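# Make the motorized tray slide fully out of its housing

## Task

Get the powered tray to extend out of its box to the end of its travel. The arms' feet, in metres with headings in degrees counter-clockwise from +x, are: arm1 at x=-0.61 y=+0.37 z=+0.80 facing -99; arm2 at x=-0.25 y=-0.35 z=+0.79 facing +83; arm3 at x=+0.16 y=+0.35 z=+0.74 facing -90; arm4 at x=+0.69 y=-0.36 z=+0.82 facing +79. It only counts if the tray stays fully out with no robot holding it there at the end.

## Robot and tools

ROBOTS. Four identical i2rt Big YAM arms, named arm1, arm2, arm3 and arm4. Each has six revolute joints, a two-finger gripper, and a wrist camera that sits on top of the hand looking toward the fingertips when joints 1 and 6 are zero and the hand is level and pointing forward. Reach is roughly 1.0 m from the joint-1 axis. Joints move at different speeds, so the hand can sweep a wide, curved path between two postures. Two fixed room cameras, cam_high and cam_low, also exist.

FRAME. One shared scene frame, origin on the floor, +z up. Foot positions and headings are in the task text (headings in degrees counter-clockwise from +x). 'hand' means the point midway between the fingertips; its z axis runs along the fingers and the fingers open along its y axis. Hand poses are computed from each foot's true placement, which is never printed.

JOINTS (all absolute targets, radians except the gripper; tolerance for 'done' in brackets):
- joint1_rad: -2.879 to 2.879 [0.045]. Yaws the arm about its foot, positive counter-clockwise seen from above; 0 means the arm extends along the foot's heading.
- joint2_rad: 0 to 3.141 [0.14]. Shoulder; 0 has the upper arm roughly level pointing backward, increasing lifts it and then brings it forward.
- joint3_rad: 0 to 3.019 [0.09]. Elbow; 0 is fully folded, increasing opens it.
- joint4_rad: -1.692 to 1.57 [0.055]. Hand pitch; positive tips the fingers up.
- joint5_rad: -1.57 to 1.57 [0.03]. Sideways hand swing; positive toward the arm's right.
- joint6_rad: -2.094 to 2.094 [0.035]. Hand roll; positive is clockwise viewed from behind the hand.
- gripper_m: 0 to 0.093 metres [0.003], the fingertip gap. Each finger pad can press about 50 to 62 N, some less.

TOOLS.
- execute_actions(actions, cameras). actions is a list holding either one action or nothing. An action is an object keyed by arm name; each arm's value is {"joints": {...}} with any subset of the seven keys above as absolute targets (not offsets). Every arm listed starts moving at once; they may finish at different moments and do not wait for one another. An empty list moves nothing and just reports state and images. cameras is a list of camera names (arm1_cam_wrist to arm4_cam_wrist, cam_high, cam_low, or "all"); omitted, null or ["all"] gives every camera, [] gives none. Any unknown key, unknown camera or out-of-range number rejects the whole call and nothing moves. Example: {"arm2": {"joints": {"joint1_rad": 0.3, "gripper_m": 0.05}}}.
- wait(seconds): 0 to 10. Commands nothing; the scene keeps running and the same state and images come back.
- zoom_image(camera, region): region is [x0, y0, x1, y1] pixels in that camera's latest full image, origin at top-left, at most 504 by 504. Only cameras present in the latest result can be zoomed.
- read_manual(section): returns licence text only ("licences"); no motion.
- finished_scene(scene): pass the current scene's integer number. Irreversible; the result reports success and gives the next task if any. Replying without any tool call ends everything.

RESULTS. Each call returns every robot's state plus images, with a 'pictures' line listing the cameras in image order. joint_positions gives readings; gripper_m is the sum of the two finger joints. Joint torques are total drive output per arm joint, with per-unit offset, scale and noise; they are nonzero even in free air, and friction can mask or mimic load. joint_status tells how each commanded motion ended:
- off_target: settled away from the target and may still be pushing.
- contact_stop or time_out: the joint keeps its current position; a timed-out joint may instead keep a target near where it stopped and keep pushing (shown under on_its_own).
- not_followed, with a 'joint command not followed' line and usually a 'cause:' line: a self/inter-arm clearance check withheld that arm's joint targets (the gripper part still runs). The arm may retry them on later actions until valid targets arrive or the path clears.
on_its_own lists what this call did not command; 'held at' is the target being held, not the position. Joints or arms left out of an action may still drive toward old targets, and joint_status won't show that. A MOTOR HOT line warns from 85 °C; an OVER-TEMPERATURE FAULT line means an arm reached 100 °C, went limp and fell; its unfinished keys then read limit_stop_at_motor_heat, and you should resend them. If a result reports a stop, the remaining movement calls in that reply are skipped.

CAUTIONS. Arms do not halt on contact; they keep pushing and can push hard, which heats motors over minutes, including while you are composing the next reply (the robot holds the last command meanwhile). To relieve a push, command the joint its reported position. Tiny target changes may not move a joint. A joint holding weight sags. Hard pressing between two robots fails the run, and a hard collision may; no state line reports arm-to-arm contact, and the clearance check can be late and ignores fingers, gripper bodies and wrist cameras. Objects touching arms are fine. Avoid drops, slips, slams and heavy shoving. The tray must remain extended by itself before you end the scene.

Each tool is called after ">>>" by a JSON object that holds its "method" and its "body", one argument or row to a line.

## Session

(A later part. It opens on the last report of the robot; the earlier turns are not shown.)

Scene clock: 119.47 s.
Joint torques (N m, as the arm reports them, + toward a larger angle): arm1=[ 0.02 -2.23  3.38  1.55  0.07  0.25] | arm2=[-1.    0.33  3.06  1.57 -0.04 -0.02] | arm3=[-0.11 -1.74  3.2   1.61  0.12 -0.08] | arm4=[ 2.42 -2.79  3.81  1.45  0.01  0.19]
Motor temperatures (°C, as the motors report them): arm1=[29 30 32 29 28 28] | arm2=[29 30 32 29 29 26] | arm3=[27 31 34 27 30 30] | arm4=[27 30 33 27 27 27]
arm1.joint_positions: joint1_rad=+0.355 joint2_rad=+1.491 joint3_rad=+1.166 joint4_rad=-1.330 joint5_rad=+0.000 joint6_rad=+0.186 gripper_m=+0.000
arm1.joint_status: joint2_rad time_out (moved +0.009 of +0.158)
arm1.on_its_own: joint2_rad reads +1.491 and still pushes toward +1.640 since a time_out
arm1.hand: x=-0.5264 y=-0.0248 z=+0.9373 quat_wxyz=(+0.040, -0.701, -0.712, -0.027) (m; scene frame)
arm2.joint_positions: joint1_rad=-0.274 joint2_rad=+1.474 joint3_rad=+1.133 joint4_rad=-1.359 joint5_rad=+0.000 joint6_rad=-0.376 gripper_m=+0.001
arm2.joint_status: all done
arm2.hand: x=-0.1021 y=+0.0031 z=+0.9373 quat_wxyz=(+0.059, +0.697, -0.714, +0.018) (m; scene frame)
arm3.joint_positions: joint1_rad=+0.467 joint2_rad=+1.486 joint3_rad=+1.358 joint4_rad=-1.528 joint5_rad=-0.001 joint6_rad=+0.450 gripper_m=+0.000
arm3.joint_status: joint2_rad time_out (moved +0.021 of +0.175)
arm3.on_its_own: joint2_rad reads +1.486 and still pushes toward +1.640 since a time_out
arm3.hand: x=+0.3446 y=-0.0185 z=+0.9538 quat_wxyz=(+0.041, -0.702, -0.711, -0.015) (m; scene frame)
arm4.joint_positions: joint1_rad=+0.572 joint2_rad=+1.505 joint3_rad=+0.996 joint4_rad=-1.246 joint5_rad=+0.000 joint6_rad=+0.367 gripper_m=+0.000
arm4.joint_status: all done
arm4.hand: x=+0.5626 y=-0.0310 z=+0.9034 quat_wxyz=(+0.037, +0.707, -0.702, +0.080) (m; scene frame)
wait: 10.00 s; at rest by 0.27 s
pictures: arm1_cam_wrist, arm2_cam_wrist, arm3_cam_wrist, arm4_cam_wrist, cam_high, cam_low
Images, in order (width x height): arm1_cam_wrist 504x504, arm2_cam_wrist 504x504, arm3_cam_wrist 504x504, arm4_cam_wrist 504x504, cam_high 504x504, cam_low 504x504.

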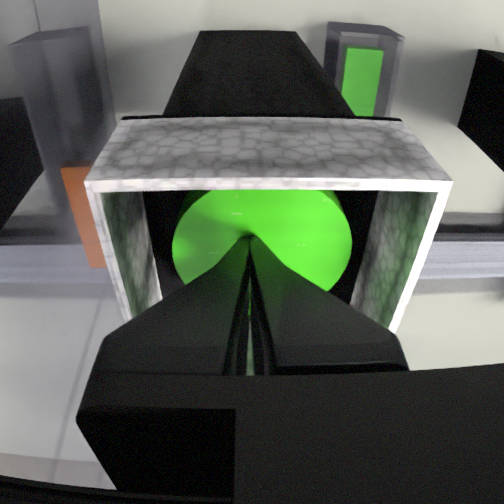

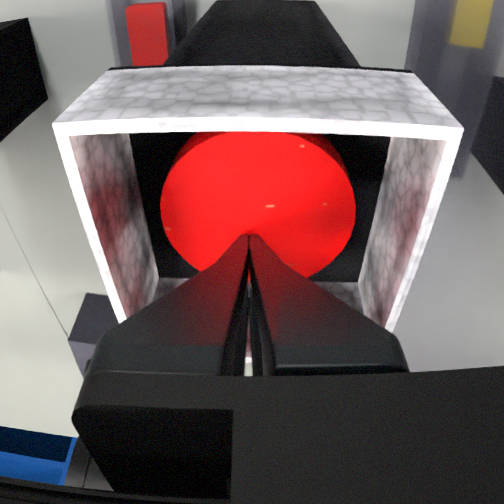

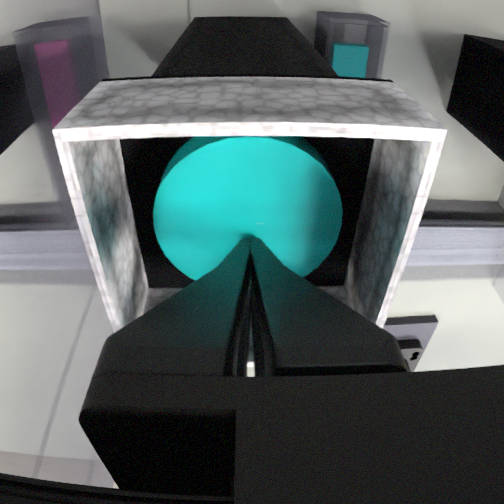

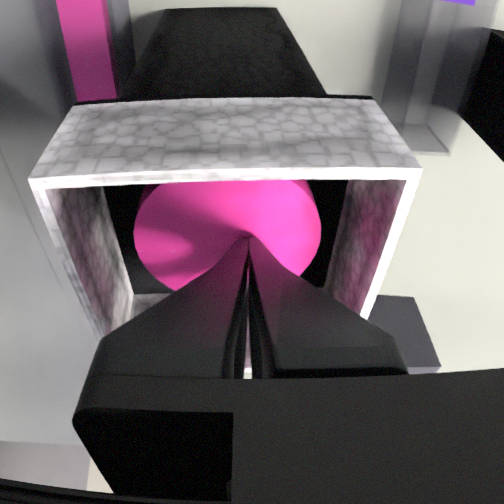

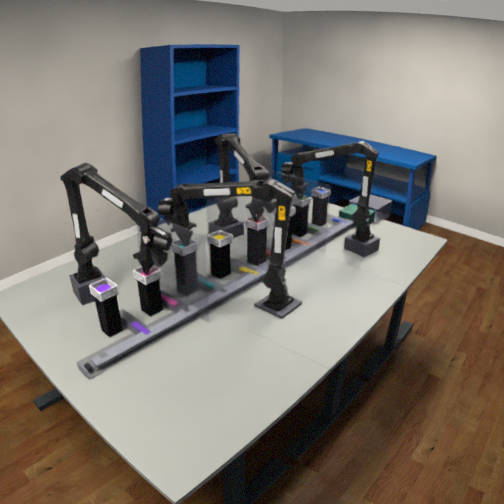

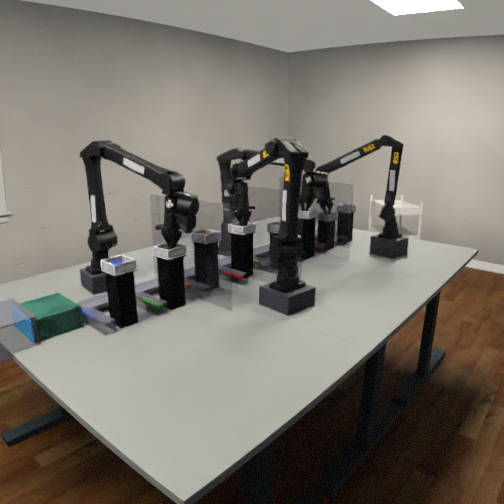

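>>> {"method": "execute_actions", "body": {
  "actions": [
    {"arm1":{"joints":{"joint2_rad":1.27}},"arm2":{"joints":{"joint2_rad":1.23}},"arm3":{"joints":{"joint2_rad":1.27}},"arm4":{"joints":{"joint2_rad":1.21}}}
  ],
  "cameras": []
}}

>>> {"method": "execute_actions", "body": {
  "actions": [
    {"arm1":{"joints":{"joint1_rad":-0.195,"joint4_rad":-1.21,"joint6_rad":0}},"arm2":{"joints":{"joint1_rad":0.305,"joint4_rad":-1.35,"joint6_rad":0}},"arm3":{"joints":{"joint1_rad":-0.08,"joint4_rad":-1.6,"joint6_rad":0}},"arm4":{"joints":{"joint1_rad":-0.06,"joint4_rad":-1.25,"joint6_rad":0}}}
  ],
  "cameras": []
}}

>>> {"method": "execute_actions", "body": {
  "actions": [
    {"arm1":{"joints":{"joint2_rad":1.55}},"arm2":{"joints":{"joint2_rad":1.51}},"arm3":{"joints":{"joint2_rad":1.62}},"arm4":{"joints":{"joint2_rad":1.52}}}
  ],
  "cameras": ["cam_low"]
}}

>>> {"method": "wait", "body": {
  "seconds": 8
}}

Scene clock: 133.17 s.
Joint torques (N m, as the arm reports them, + toward a larger angle): arm1=[  0.15 -10.35   8.71   0.81   0.06   0.24] | arm2=[-1.06 -6.19  7.69  0.8  -0.04  0.  ] | arm3=[ -0.1  -10.26   8.32   0.94   0.07  -0.06] | arm4=[ 2.28 -7.81  7.83  1.14  0.01  0.18]
Motor temperatures (°C, as the motors report them): arm1=[29 30 32 29 28 28] | arm2=[29 30 32 29 29 26] | arm3=[27 31 34 27 30 30] | arm4=[27 30 33 27 27 27]
arm1.joint_positions: joint1_rad=+0.355 joint2_rad=+1.260 joint3_rad=+1.105 joint4_rad=-1.306 joint5_rad=+0.000 joint6_rad=+0.186 gripper_m=+0.000
arm1.joint_status: all done
arm1.hand: x=-0.5313 y=-0.0007 z=+0.9996 quat_wxyz=(-0.041, -0.701, -0.712, +0.028) (m; scene frame)
arm2.joint_positions: joint1_rad=-0.274 joint2_rad=+1.218 joint3_rad=+1.077 joint4_rad=-1.331 joint5_rad=+0.000 joint6_rad=-0.376 gripper_m=+0.001
arm2.joint_status: all done
arm2.hand: x=-0.1110 y=-0.0198 z=+1.0056 quat_wxyz=(-0.046, +0.697, -0.715, -0.026) (m; scene frame)
arm3.joint_positions: joint1_rad=+0.466 joint2_rad=+1.258 joint3_rad=+1.295 joint4_rad=-1.504 joint5_rad=+0.001 joint6_rad=+0.450 gripper_m=+0.000
arm3.joint_status: all done
arm3.hand: x=+0.3270 y=+0.0153 z=+1.0156 quat_wxyz=(-0.048, -0.702, -0.710, +0.016) (m; scene frame)
arm4.joint_positions: joint1_rad=+0.572 joint2_rad=+1.199 joint3_rad=+0.957 joint4_rad=-1.226 joint5_rad=+0.000 joint6_rad=+0.367 gripper_m=+0.000
arm4.joint_status: all done
arm4.hand: x=+0.5666 y=-0.0403 z=+0.9904 quat_wxyz=(-0.021, +0.708, -0.704, -0.051) (m; scene frame)
pictures: none
No camera images: the call's "cameras" was empty. Leave "cameras" out to get every camera's image.

Scene clock: 134.63 s.
Joint torques (N m, as the arm reports them, + toward a larger angle): arm1=[ 1.47 -9.94  8.84  1.42  0.01 -0.04] | arm2=[-1.64 -6.13  7.68  0.37  0.    0.31] | arm3=[ 0.63 -9.96  8.06 -0.05  0.03 -0.29] | arm4=[ 0.49 -7.77  7.87  0.3  -0.04 -0.06]
Motor temperatures (°C, as the motors report them): arm1=[29 30 32 29 28 28] | arm2=[29 30 32 29 29 26] | arm3=[27 31 34 27 30 30] | arm4=[27 30 34 27 27 27]
arm1.joint_positions: joint1_rad=-0.194 joint2_rad=+1.262 joint3_rad=+1.105 joint4_rad=-1.224 joint5_rad=+0.000 joint6_rad=+0.014 gripper_m=+0.000
arm1.joint_status: all done
arm1.hand: x=-0.7409 y=-0.0044 z=+1.0025 quat_wxyz=(-0.049, -0.819, -0.567, +0.075) (m; scene frame)
arm2.joint_positions: joint1_rad=+0.307 joint2_rad=+1.219 joint3_rad=+1.077 joint4_rad=-1.342 joint5_rad=+0.000 joint6_rad=-0.015 gripper_m=+0.001
arm2.joint_status: all done
arm2.hand: x=-0.3137 y=+0.0004 z=+1.0070 quat_wxyz=(-0.029, +0.772, -0.634, -0.040) (m; scene frame)
arm3.joint_positions: joint1_rad=-0.081 joint2_rad=+1.258 joint3_rad=+1.295 joint4_rad=-1.585 joint5_rad=+0.001 joint6_rad=+0.012 gripper_m=+0.000
arm3.joint_status: all done
arm3.hand: x=+0.1285 y=-0.0029 z=+1.0140 quat_wxyz=(-0.006, -0.740, -0.672, +0.007) (m; scene frame)
arm4.joint_positions: joint1_rad=-0.053 joint2_rad=+1.199 joint3_rad=+0.957 joint4_rad=-1.239 joint5_rad=+0.000 joint6_rad=+0.014 gripper_m=+0.000
arm4.joint_status: all done
arm4.hand: x=+0.7768 y=-0.0308 z=+0.9890 quat_wxyz=(-0.035, +0.606, -0.794, -0.031) (m; scene frame)
pictures: none
No camera images: the call's "cameras" was empty. Leave "cameras" out to get every camera's image.

Scene clock: 135.60 s.
Joint torques (N m, as the arm reports them, + toward a larger angle): arm1=[ 1.8  -7.03  5.51  1.06  0.   -0.05] | arm2=[-1.65 -3.84  5.31  0.49  0.    0.3 ] | arm3=[ 0.51 -9.2   5.26  0.22  0.05 -0.32] | arm4=[ 0.51 -4.56  4.86  0.52 -0.02 -0.07]
Motor temperatures (°C, as the motors report them): arm1=[29 30 33 29 28 28] | arm2=[29 30 32 29 29 26] | arm3=[27 31 35 27 30 30] | arm4=[27 30 34 27 27 27]
arm1.joint_positions: joint1_rad=-0.194 joint2_rad=+1.470 joint3_rad=+1.135 joint4_rad=-1.220 joint5_rad=+0.001 joint6_rad=+0.014 gripper_m=+0.000
arm1.joint_status: all done
arm1.hand: x=-0.7483 y=-0.0231 z=+0.9342 quat_wxyz=(+0.001, -0.822, -0.569, +0.005) (m; scene frame)
arm2.joint_positions: joint1_rad=+0.307 joint2_rad=+1.440 joint3_rad=+1.102 joint4_rad=-1.354 joint5_rad=+0.000 joint6_rad=-0.015 gripper_m=+0.001
arm2.joint_status: all done
arm2.hand: x=-0.3172 y=+0.0166 z=+0.9410 quat_wxyz=(+0.038, +0.772, -0.634, +0.040) (m; scene frame)
arm3.joint_positions: joint1_rad=-0.081 joint2_rad=+1.553 joint3_rad=+1.324 joint4_rad=-1.604 joint5_rad=+0.000 joint6_rad=+0.011 gripper_m=+0.000
arm3.joint_status: all done
arm3.hand: x=+0.1258 y=-0.0363 z=+0.9200 quat_wxyz=(+0.090, -0.734, -0.666, -0.097) (m; scene frame)
arm4.joint_positions: joint1_rad=-0.053 joint2_rad=+1.435 joint3_rad=+0.985 joint4_rad=-1.255 joint5_rad=+0.000 joint6_rad=+0.014 gripper_m=+0.000
arm4.joint_status: all done
arm4.hand: x=+0.7786 y=-0.0222 z=+0.9224 quat_wxyz=(+0.053, +0.606, -0.793, +0.038) (m; scene frame)
pictures: cam_low
Images, in order (width x height): cam_low 504x504.

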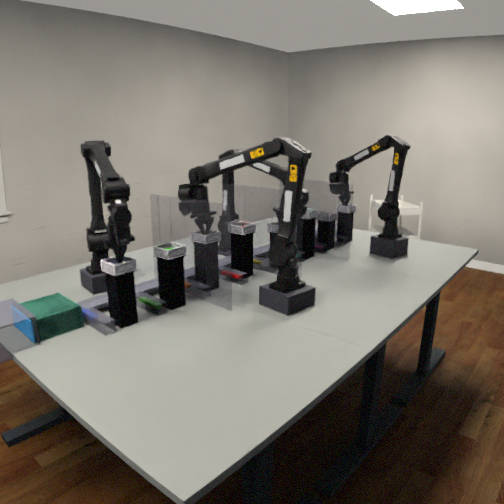

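Scene clock: 143.60 s.
Joint torques (N m, as the arm reports them, + toward a larger angle): arm1=[ 1.73 -6.7   5.64  0.76 -0.03 -0.07] | arm2=[-1.6  -3.95  5.28  0.47  0.    0.31] | arm3=[ 0.58 -9.38  5.37  0.28  0.04 -0.32] | arm4=[ 0.45 -4.44  4.88  0.52 -0.03 -0.07]
Motor temperatures (°C, as the motors report them): arm1=[29 30 33 29 28 28] | arm2=[29 31 33 29 29 26] | arm3=[27 31 35 27 30 30] | arm4=[27 30 34 27 27 27]
arm1.joint_positions: joint1_rad=-0.194 joint2_rad=+1.470 joint3_rad=+1.135 joint4_rad=-1.220 joint5_rad=+0.001 joint6_rad=+0.014 gripper_m=+0.000
arm1.joint_status: all done
arm1.hand: x=-0.7483 y=-0.0231 z=+0.9342 quat_wxyz=(+0.001, -0.822, -0.569, +0.005) (m; scene frame)
arm2.joint_positions: joint1_rad=+0.307 joint2_rad=+1.440 joint3_rad=+1.102 joint4_rad=-1.354 joint5_rad=+0.000 joint6_rad=-0.015 gripper_m=+0.001
arm2.joint_status: all done
arm2.hand: x=-0.3172 y=+0.0166 z=+0.9410 quat_wxyz=(+0.038, +0.772, -0.634, +0.040) (m; scene frame)
arm3.joint_positions: joint1_rad=-0.081 joint2_rad=+1.553 joint3_rad=+1.324 joint4_rad=-1.604 joint5_rad=+0.000 joint6_rad=+0.011 gripper_m=+0.000
arm3.joint_status: all done
arm3.hand: x=+0.1258 y=-0.0363 z=+0.9200 quat_wxyz=(+0.090, -0.734, -0.666, -0.097) (m; scene frame)
arm4.joint_positions: joint1_rad=-0.053 joint2_rad=+1.435 joint3_rad=+0.985 joint4_rad=-1.255 joint5_rad=+0.000 joint6_rad=+0.014 gripper_m=+0.000
arm4.joint_status: all done
arm4.hand: x=+0.7786 y=-0.0222 z=+0.9224 quat_wxyz=(+0.053, +0.606, -0.793, +0.038) (m; scene frame)
wait: 8.00 s; at rest by 0.27 s
pictures: arm1_cam_wrist, arm2_cam_wrist, arm3_cam_wrist, arm4_cam_wrist, cam_high, cam_low
Images, in order (width x height): arm1_cam_wrist 504x504, arm2_cam_wrist 504x504, arm3_cam_wrist 504x504, arm4_cam_wrist 504x504, cam_high 504x504, cam_low 504x504.

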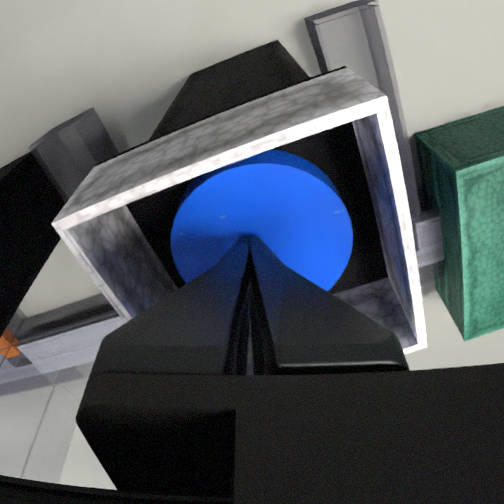

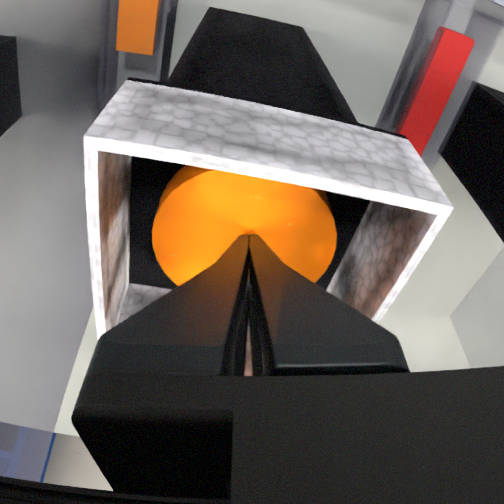

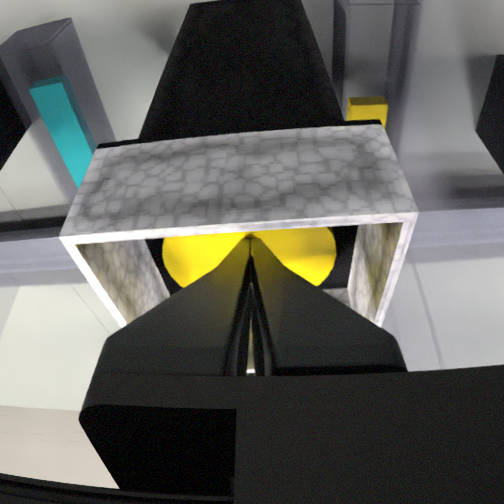

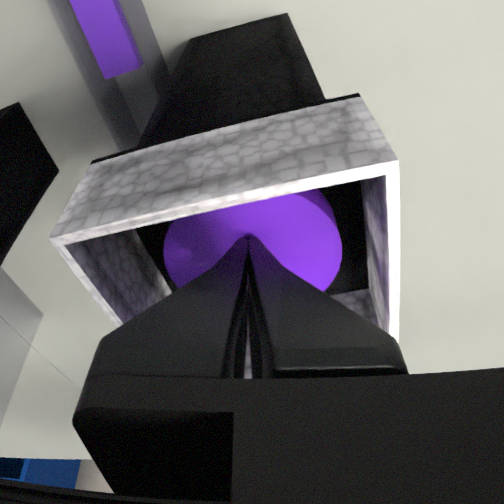

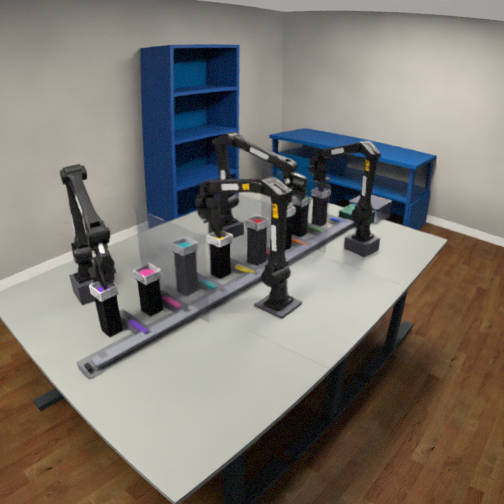

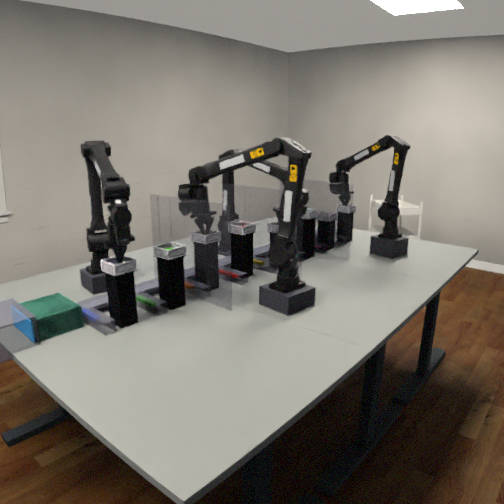

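>>> {"method": "execute_actions", "body": {
  "actions": [
    {"arm3":{"joints":{"joint2_rad":1.27}},"arm4":{"joints":{"joint2_rad":1.25}}}
  ],
  "cameras": ["cam_low"]
}}

>>> {"method": "execute_actions", "body": {
  "actions": [
    {"arm3":{"joints":{"joint1_rad":0.465,"joint4_rad":-1.45,"joint6_rad":0.46}},"arm4":{"joints":{"joint1_rad":0.585,"joint4_rad":-1.19,"joint6_rad":0.38}}}
  ],
  "cameras": []
}}

>>> {"method": "execute_actions", "body": {
  "actions": [
    {"arm3":{"joints":{"joint2_rad":1.53}},"arm4":{"joints":{"joint2_rad":1.57}}}
  ],
  "cameras": []
}}

>>> {"method": "wait", "body": {
  "seconds": 10
}}

>>> {"method": "wait", "body": {
  "seconds": 10
}}

Scene clock: 153.63 s.
Joint torques (N m, as the arm reports them, + toward a larger angle): arm1=[ 1.28 -6.76  5.92  0.89  0.   -0.04] | arm2=[-1.67 -3.89  5.28  0.49  0.    0.31] | arm3=[  0.44 -10.06   8.83   0.65   0.04  -0.31] | arm4=[ 0.39 -8.1   7.45  0.87 -0.02 -0.07]
Motor temperatures (°C, as the motors report them): arm1=[29 30 33 29 28 28] | arm2=[29 31 33 29 29 26] | arm3=[27 32 35 26 30 30] | arm4=[27 30 34 27 27 27]
arm1.joint_positions: joint1_rad=-0.194 joint2_rad=+1.470 joint3_rad=+1.135 joint4_rad=-1.220 joint5_rad=+0.001 joint6_rad=+0.014 gripper_m=+0.000
arm1.joint_status: not commanded
arm1.hand: x=-0.7483 y=-0.0231 z=+0.9342 quat_wxyz=(+0.001, -0.822, -0.569, +0.005) (m; scene frame)
arm2.joint_positions: joint1_rad=+0.307 joint2_rad=+1.440 joint3_rad=+1.102 joint4_rad=-1.354 joint5_rad=+0.000 joint6_rad=-0.015 gripper_m=+0.001
arm2.joint_status: not commanded
arm2.hand: x=-0.3172 y=+0.0166 z=+0.9410 quat_wxyz=(+0.038, +0.772, -0.634, +0.040) (m; scene frame)
arm3.joint_positions: joint1_rad=-0.081 joint2_rad=+1.262 joint3_rad=+1.288 joint4_rad=-1.604 joint5_rad=+0.000 joint6_rad=+0.011 gripper_m=+0.000
arm3.joint_status: all done
arm3.hand: x=+0.1291 y=+0.0029 z=+1.0100 quat_wxyz=(+0.004, -0.740, -0.672, -0.004) (m; scene frame)
arm4.joint_positions: joint1_rad=-0.053 joint2_rad=+1.236 joint3_rad=+0.960 joint4_rad=-1.253 joint5_rad=+0.000 joint6_rad=+0.014 gripper_m=+0.000
arm4.joint_status: all done
arm4.hand: x=+0.7765 y=-0.0318 z=+0.9780 quat_wxyz=(-0.016, +0.607, -0.794, -0.016) (m; scene frame)
pictures: cam_low
Images, in order (width x height): cam_low 504x504.

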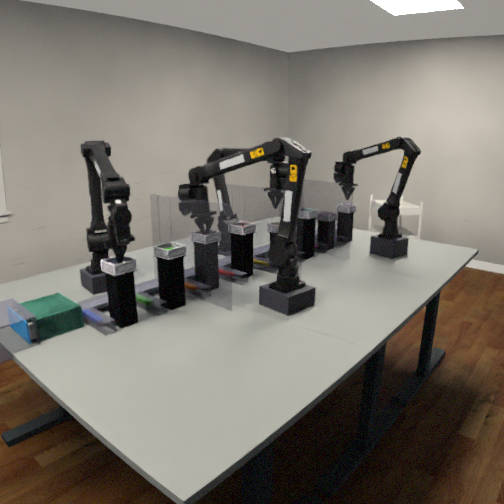

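Scene clock: 155.10 s.
Joint torques (N m, as the arm reports them, + toward a larger angle): arm1=[ 1.39 -5.88  5.8   0.99  0.02 -0.1 ] | arm2=[-1.62 -3.86  5.28  0.47  0.    0.31] | arm3=[  0.42 -10.7    8.95   1.35   0.08  -0.06] | arm4=[ 1.83 -8.24  7.56  1.24  0.01  0.18]
Motor temperatures (°C, as the motors report them): arm1=[29 30 33 29 28 28] | arm2=[29 31 33 29 29 26] | arm3=[27 32 36 27 30 30] | arm4=[27 30 34 27 27 27]
arm1.joint_positions: joint1_rad=-0.194 joint2_rad=+1.470 joint3_rad=+1.135 joint4_rad=-1.220 joint5_rad=+0.001 joint6_rad=+0.014 gripper_m=+0.000
arm1.joint_status: not commanded
arm1.hand: x=-0.7483 y=-0.0231 z=+0.9342 quat_wxyz=(+0.001, -0.822, -0.569, +0.005) (m; scene frame)
arm2.joint_positions: joint1_rad=+0.307 joint2_rad=+1.440 joint3_rad=+1.102 joint4_rad=-1.354 joint5_rad=+0.000 joint6_rad=-0.015 gripper_m=+0.001
arm2.joint_status: not commanded
arm2.hand: x=-0.3172 y=+0.0166 z=+0.9410 quat_wxyz=(+0.038, +0.772, -0.634, +0.040) (m; scene frame)
arm3.joint_positions: joint1_rad=+0.466 joint2_rad=+1.262 joint3_rad=+1.288 joint4_rad=-1.465 joint5_rad=+0.000 joint6_rad=+0.448 gripper_m=+0.000
arm3.joint_status: all done
arm3.hand: x=+0.3309 y=+0.0076 z=+1.0122 quat_wxyz=(-0.061, -0.701, -0.710, +0.020) (m; scene frame)
arm4.joint_positions: joint1_rad=+0.579 joint2_rad=+1.237 joint3_rad=+0.960 joint4_rad=-1.199 joint5_rad=+0.000 joint6_rad=+0.366 gripper_m=+0.000
arm4.joint_status: all done
arm4.hand: x=+0.5612 y=-0.0327 z=+0.9796 quat_wxyz=(-0.019, +0.711, -0.701, -0.047) (m; scene frame)
pictures: none
No camera images: the call's "cameras" was empty. Leave "cameras" out to get every camera's image.

Scene clock: 156.03 s.
Joint torques (N m, as the arm reports them, + toward a larger angle): arm1=[ 1.26 -6.98  5.92  0.89  0.02 -0.05] | arm2=[-1.7  -3.85  5.27  0.5  -0.01  0.31] | arm3=[ 0.53 -7.41  5.82  1.13  0.07 -0.06] | arm4=[ 1.79 -5.11  4.78  0.93 -0.02  0.18]
Motor temperatures (°C, as the motors report them): arm1=[29 30 33 29 28 28] | arm2=[29 31 33 29 29 26] | arm3=[27 32 36 27 30 30] | arm4=[27 30 35 27 27 27]
arm1.joint_positions: joint1_rad=-0.194 joint2_rad=+1.470 joint3_rad=+1.135 joint4_rad=-1.220 joint5_rad=+0.001 joint6_rad=+0.014 gripper_m=+0.000
arm1.joint_status: not commanded
arm1.hand: x=-0.7483 y=-0.0231 z=+0.9342 quat_wxyz=(+0.001, -0.822, -0.569, +0.005) (m; scene frame)
arm2.joint_positions: joint1_rad=+0.307 joint2_rad=+1.440 joint3_rad=+1.102 joint4_rad=-1.354 joint5_rad=+0.000 joint6_rad=-0.015 gripper_m=+0.001
arm2.joint_status: not commanded
arm2.hand: x=-0.3172 y=+0.0166 z=+0.9410 quat_wxyz=(+0.038, +0.772, -0.634, +0.040) (m; scene frame)
arm3.joint_positions: joint1_rad=+0.466 joint2_rad=+1.451 joint3_rad=+1.325 joint4_rad=-1.463 joint5_rad=+0.000 joint6_rad=+0.450 gripper_m=+0.000
arm3.joint_status: all done
arm3.hand: x=+0.3456 y=-0.0215 z=+0.9550 quat_wxyz=(+0.009, -0.703, -0.711, -0.004) (m; scene frame)
arm4.joint_positions: joint1_rad=+0.579 joint2_rad=+1.488 joint3_rad=+0.984 joint4_rad=-1.203 joint5_rad=+0.001 joint6_rad=+0.367 gripper_m=+0.000
arm4.joint_status: all done
arm4.hand: x=+0.5585 y=-0.0261 z=+0.9040 quat_wxyz=(+0.027, +0.710, -0.701, +0.059) (m; scene frame)
pictures: none
No camera images: the call's "cameras" was empty. Leave "cameras" out to get every camera's image.

Scene clock: 166.03 s.
Joint torques (N m, as the arm reports them, + toward a larger angle): arm1=[ 1.46 -7.08  6.01  0.64  0.06 -0.08] | arm2=[-1.65 -3.82  5.28  0.48  0.    0.31] | arm3=[ 0.84 -7.1   5.81  1.04  0.07 -0.06] | arm4=[ 1.66 -5.27  4.78  0.97 -0.01  0.18]
Motor temperatures (°C, as the motors report them): arm1=[29 30 33 29 28 28] | arm2=[29 31 33 29 29 26] | arm3=[27 32 36 27 30 30] | arm4=[27 30 34 27 27 27]
arm1.joint_positions: joint1_rad=-0.194 joint2_rad=+1.470 joint3_rad=+1.135 joint4_rad=-1.220 joint5_rad=+0.001 joint6_rad=+0.014 gripper_m=+0.000
arm1.joint_status: not commanded
arm1.hand: x=-0.7483 y=-0.0231 z=+0.9342 quat_wxyz=(+0.001, -0.822, -0.569, +0.005) (m; scene frame)
arm2.joint_positions: joint1_rad=+0.307 joint2_rad=+1.440 joint3_rad=+1.102 joint4_rad=-1.354 joint5_rad=+0.000 joint6_rad=-0.015 gripper_m=+0.001
arm2.joint_status: not commanded
arm2.hand: x=-0.3172 y=+0.0166 z=+0.9410 quat_wxyz=(+0.038, +0.772, -0.634, +0.040) (m; scene frame)
arm3.joint_positions: joint1_rad=+0.466 joint2_rad=+1.451 joint3_rad=+1.325 joint4_rad=-1.463 joint5_rad=+0.000 joint6_rad=+0.450 gripper_m=+0.000
arm3.joint_status: all done
arm3.hand: x=+0.3456 y=-0.0215 z=+0.9550 quat_wxyz=(+0.009, -0.703, -0.711, -0.004) (m; scene frame)
arm4.joint_positions: joint1_rad=+0.579 joint2_rad=+1.488 joint3_rad=+0.984 joint4_rad=-1.203 joint5_rad=+0.001 joint6_rad=+0.367 gripper_m=+0.000
arm4.joint_status: all done
arm4.hand: x=+0.5585 y=-0.0261 z=+0.9040 quat_wxyz=(+0.027, +0.710, -0.701, +0.059) (m; scene frame)
wait: 10.00 s; at rest by 0.27 s
pictures: arm1_cam_wrist, arm2_cam_wrist, arm3_cam_wrist, arm4_cam_wrist, cam_high, cam_low
Images, in order (width x height): arm1_cam_wrist 504x504, arm2_cam_wrist 504x504, arm3_cam_wrist 504x504, arm4_cam_wrist 504x504, cam_high 504x504, cam_low 504x504.

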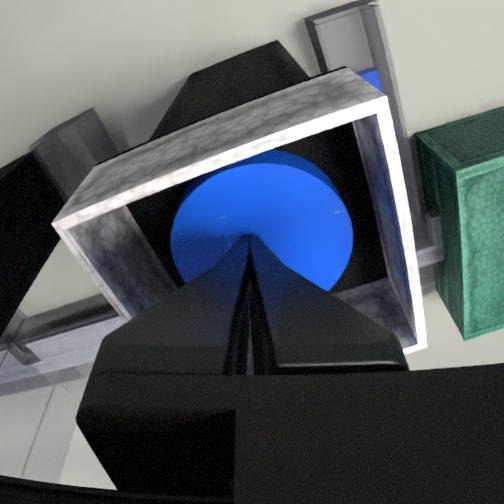

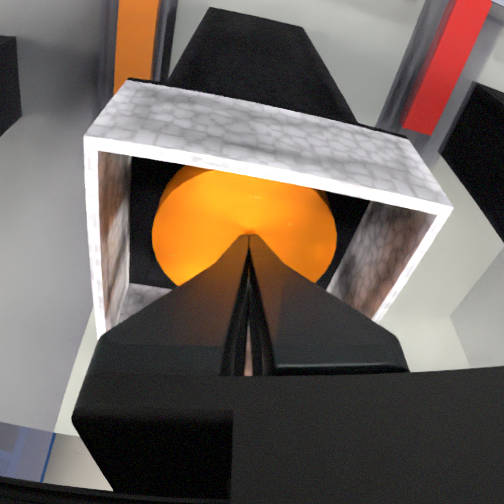

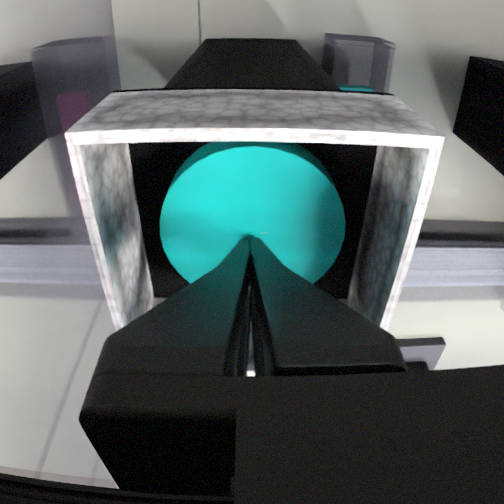

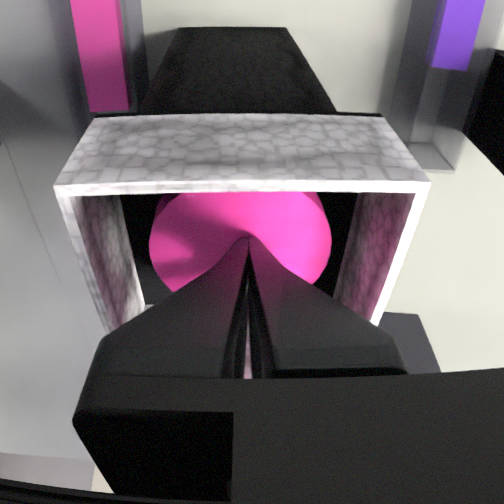

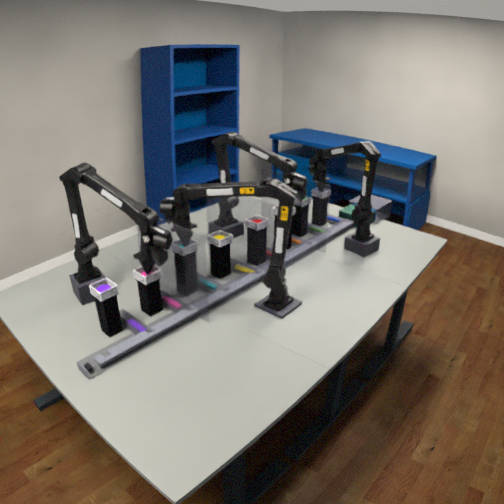

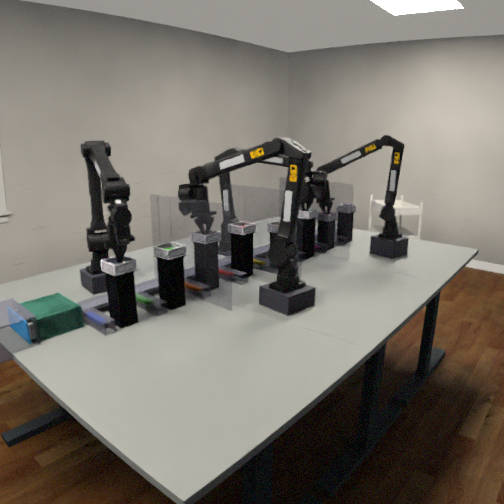

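Scene clock: 176.03 s.
Joint torques (N m, as the arm reports them, + toward a larger angle): arm1=[ 1.05 -6.66  5.73  0.87  0.01 -0.02] | arm2=[-1.61 -3.86  5.3   0.49  0.    0.31] | arm3=[ 0.17 -7.61  5.78  0.98  0.07 -0.07] | arm4=[ 1.81 -5.36  4.78  0.91 -0.01  0.18]
Motor temperatures (°C, as the motors report them): arm1=[29 30 33 29 28 28] | arm2=[29 31 33 29 29 26] | arm3=[27 32 36 27 30 30] | arm4=[27 30 34 27 27 27]
arm1.joint_positions: joint1_rad=-0.194 joint2_rad=+1.470 joint3_rad=+1.135 joint4_rad=-1.220 joint5_rad=+0.001 joint6_rad=+0.014 gripper_m=+0.000
arm1.joint_status: not commanded
arm1.hand: x=-0.7483 y=-0.0231 z=+0.9342 quat_wxyz=(+0.001, -0.822, -0.569, +0.005) (m; scene frame)
arm2.joint_positions: joint1_rad=+0.307 joint2_rad=+1.440 joint3_rad=+1.102 joint4_rad=-1.354 joint5_rad=+0.000 joint6_rad=-0.015 gripper_m=+0.001
arm2.joint_status: not commanded
arm2.hand: x=-0.3172 y=+0.0166 z=+0.9410 quat_wxyz=(+0.038, +0.772, -0.634, +0.040) (m; scene frame)
arm3.joint_positions: joint1_rad=+0.466 joint2_rad=+1.451 joint3_rad=+1.325 joint4_rad=-1.463 joint5_rad=+0.000 joint6_rad=+0.450 gripper_m=+0.000
arm3.joint_status: all done
arm3.hand: x=+0.3456 y=-0.0215 z=+0.9550 quat_wxyz=(+0.009, -0.703, -0.711, -0.004) (m; scene frame)
arm4.joint_positions: joint1_rad=+0.579 joint2_rad=+1.488 joint3_rad=+0.984 joint4_rad=-1.203 joint5_rad=+0.001 joint6_rad=+0.367 gripper_m=+0.000
arm4.joint_status: all done
arm4.hand: x=+0.5585 y=-0.0261 z=+0.9040 quat_wxyz=(+0.027, +0.710, -0.701, +0.059) (m; scene frame)
wait: 10.00 s; at rest by 0.27 s
pictures: arm1_cam_wrist, arm2_cam_wrist, arm3_cam_wrist, arm4_cam_wrist, cam_high, cam_low
Images, in order (width x height): arm1_cam_wrist 504x504, arm2_cam_wrist 504x504, arm3_cam_wrist 504x504, arm4_cam_wrist 504x504, cam_high 504x504, cam_low 504x504.

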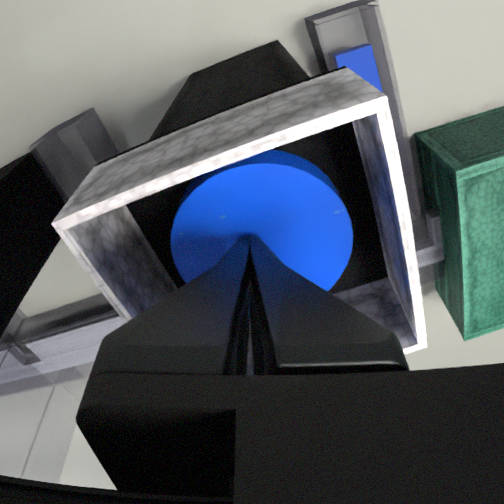

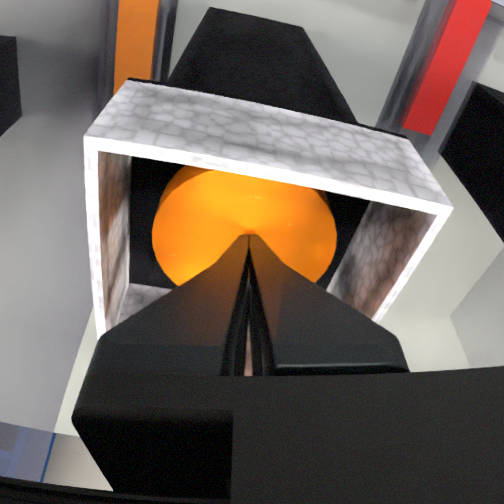

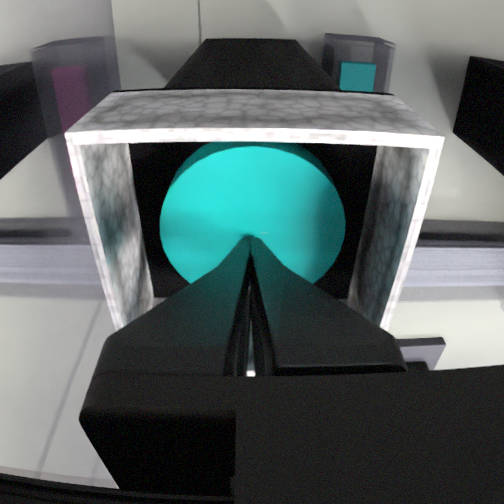

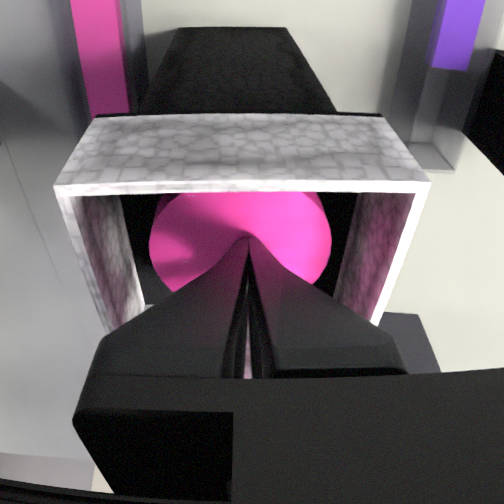

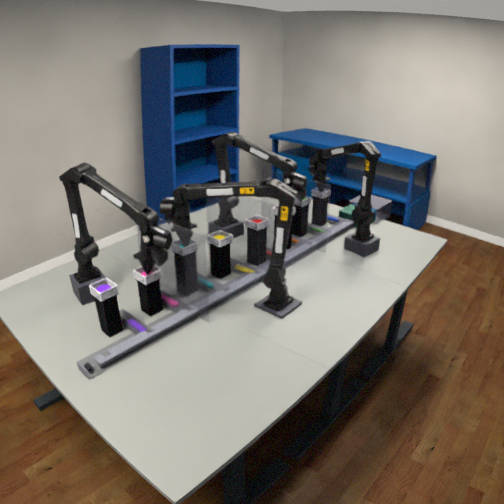

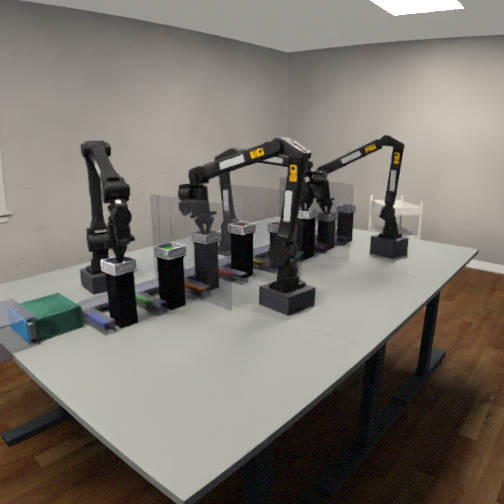

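>>> {"method": "zoom_image", "body": {
  "camera": "cam_high",
  "region": [70,310,170,385]
}}

>>> {"method": "zoom_image", "body": {
  "camera": "cam_low",
  "region": [0,270,170,370]
}}

>>> {"method": "zoom_image", "body": {
  "camera": "cam_high",
  "region": [220,185,400,290]
}}

Region (70, 310, 170, 385) of cam_high's 504x504 image, scaled by 5.040, with more detail than that image has; it fills the top 378 rows of this view, and the rest is white.

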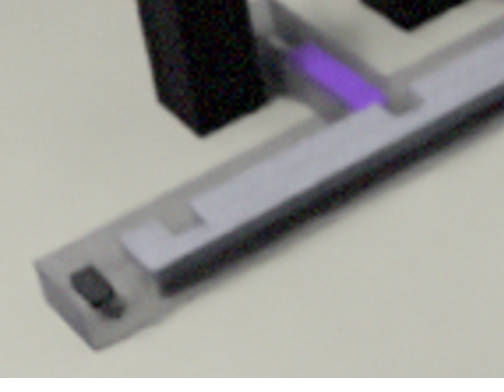

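Region (0, 270, 170, 370) of cam_low's 504x504 image, scaled by 2.965, with more detail than that image has; it fills the top 296 rows of this view, and the rest is white.

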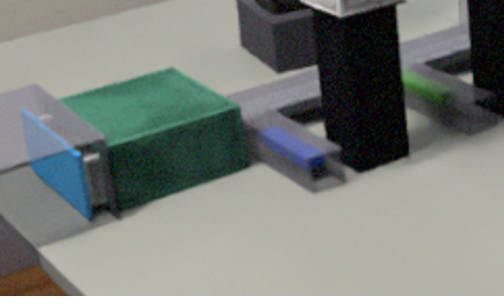

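Region (220, 185, 400, 290) of cam_high's 504x504 image, scaled by 2.800, with more detail than that image has; it fills the top 294 rows of this view, and the rest is white.

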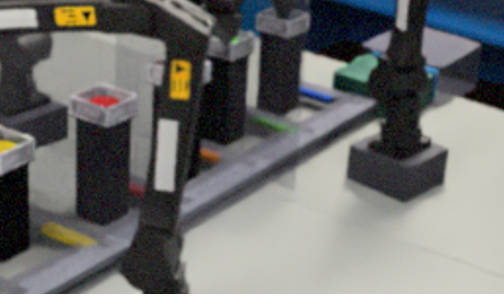

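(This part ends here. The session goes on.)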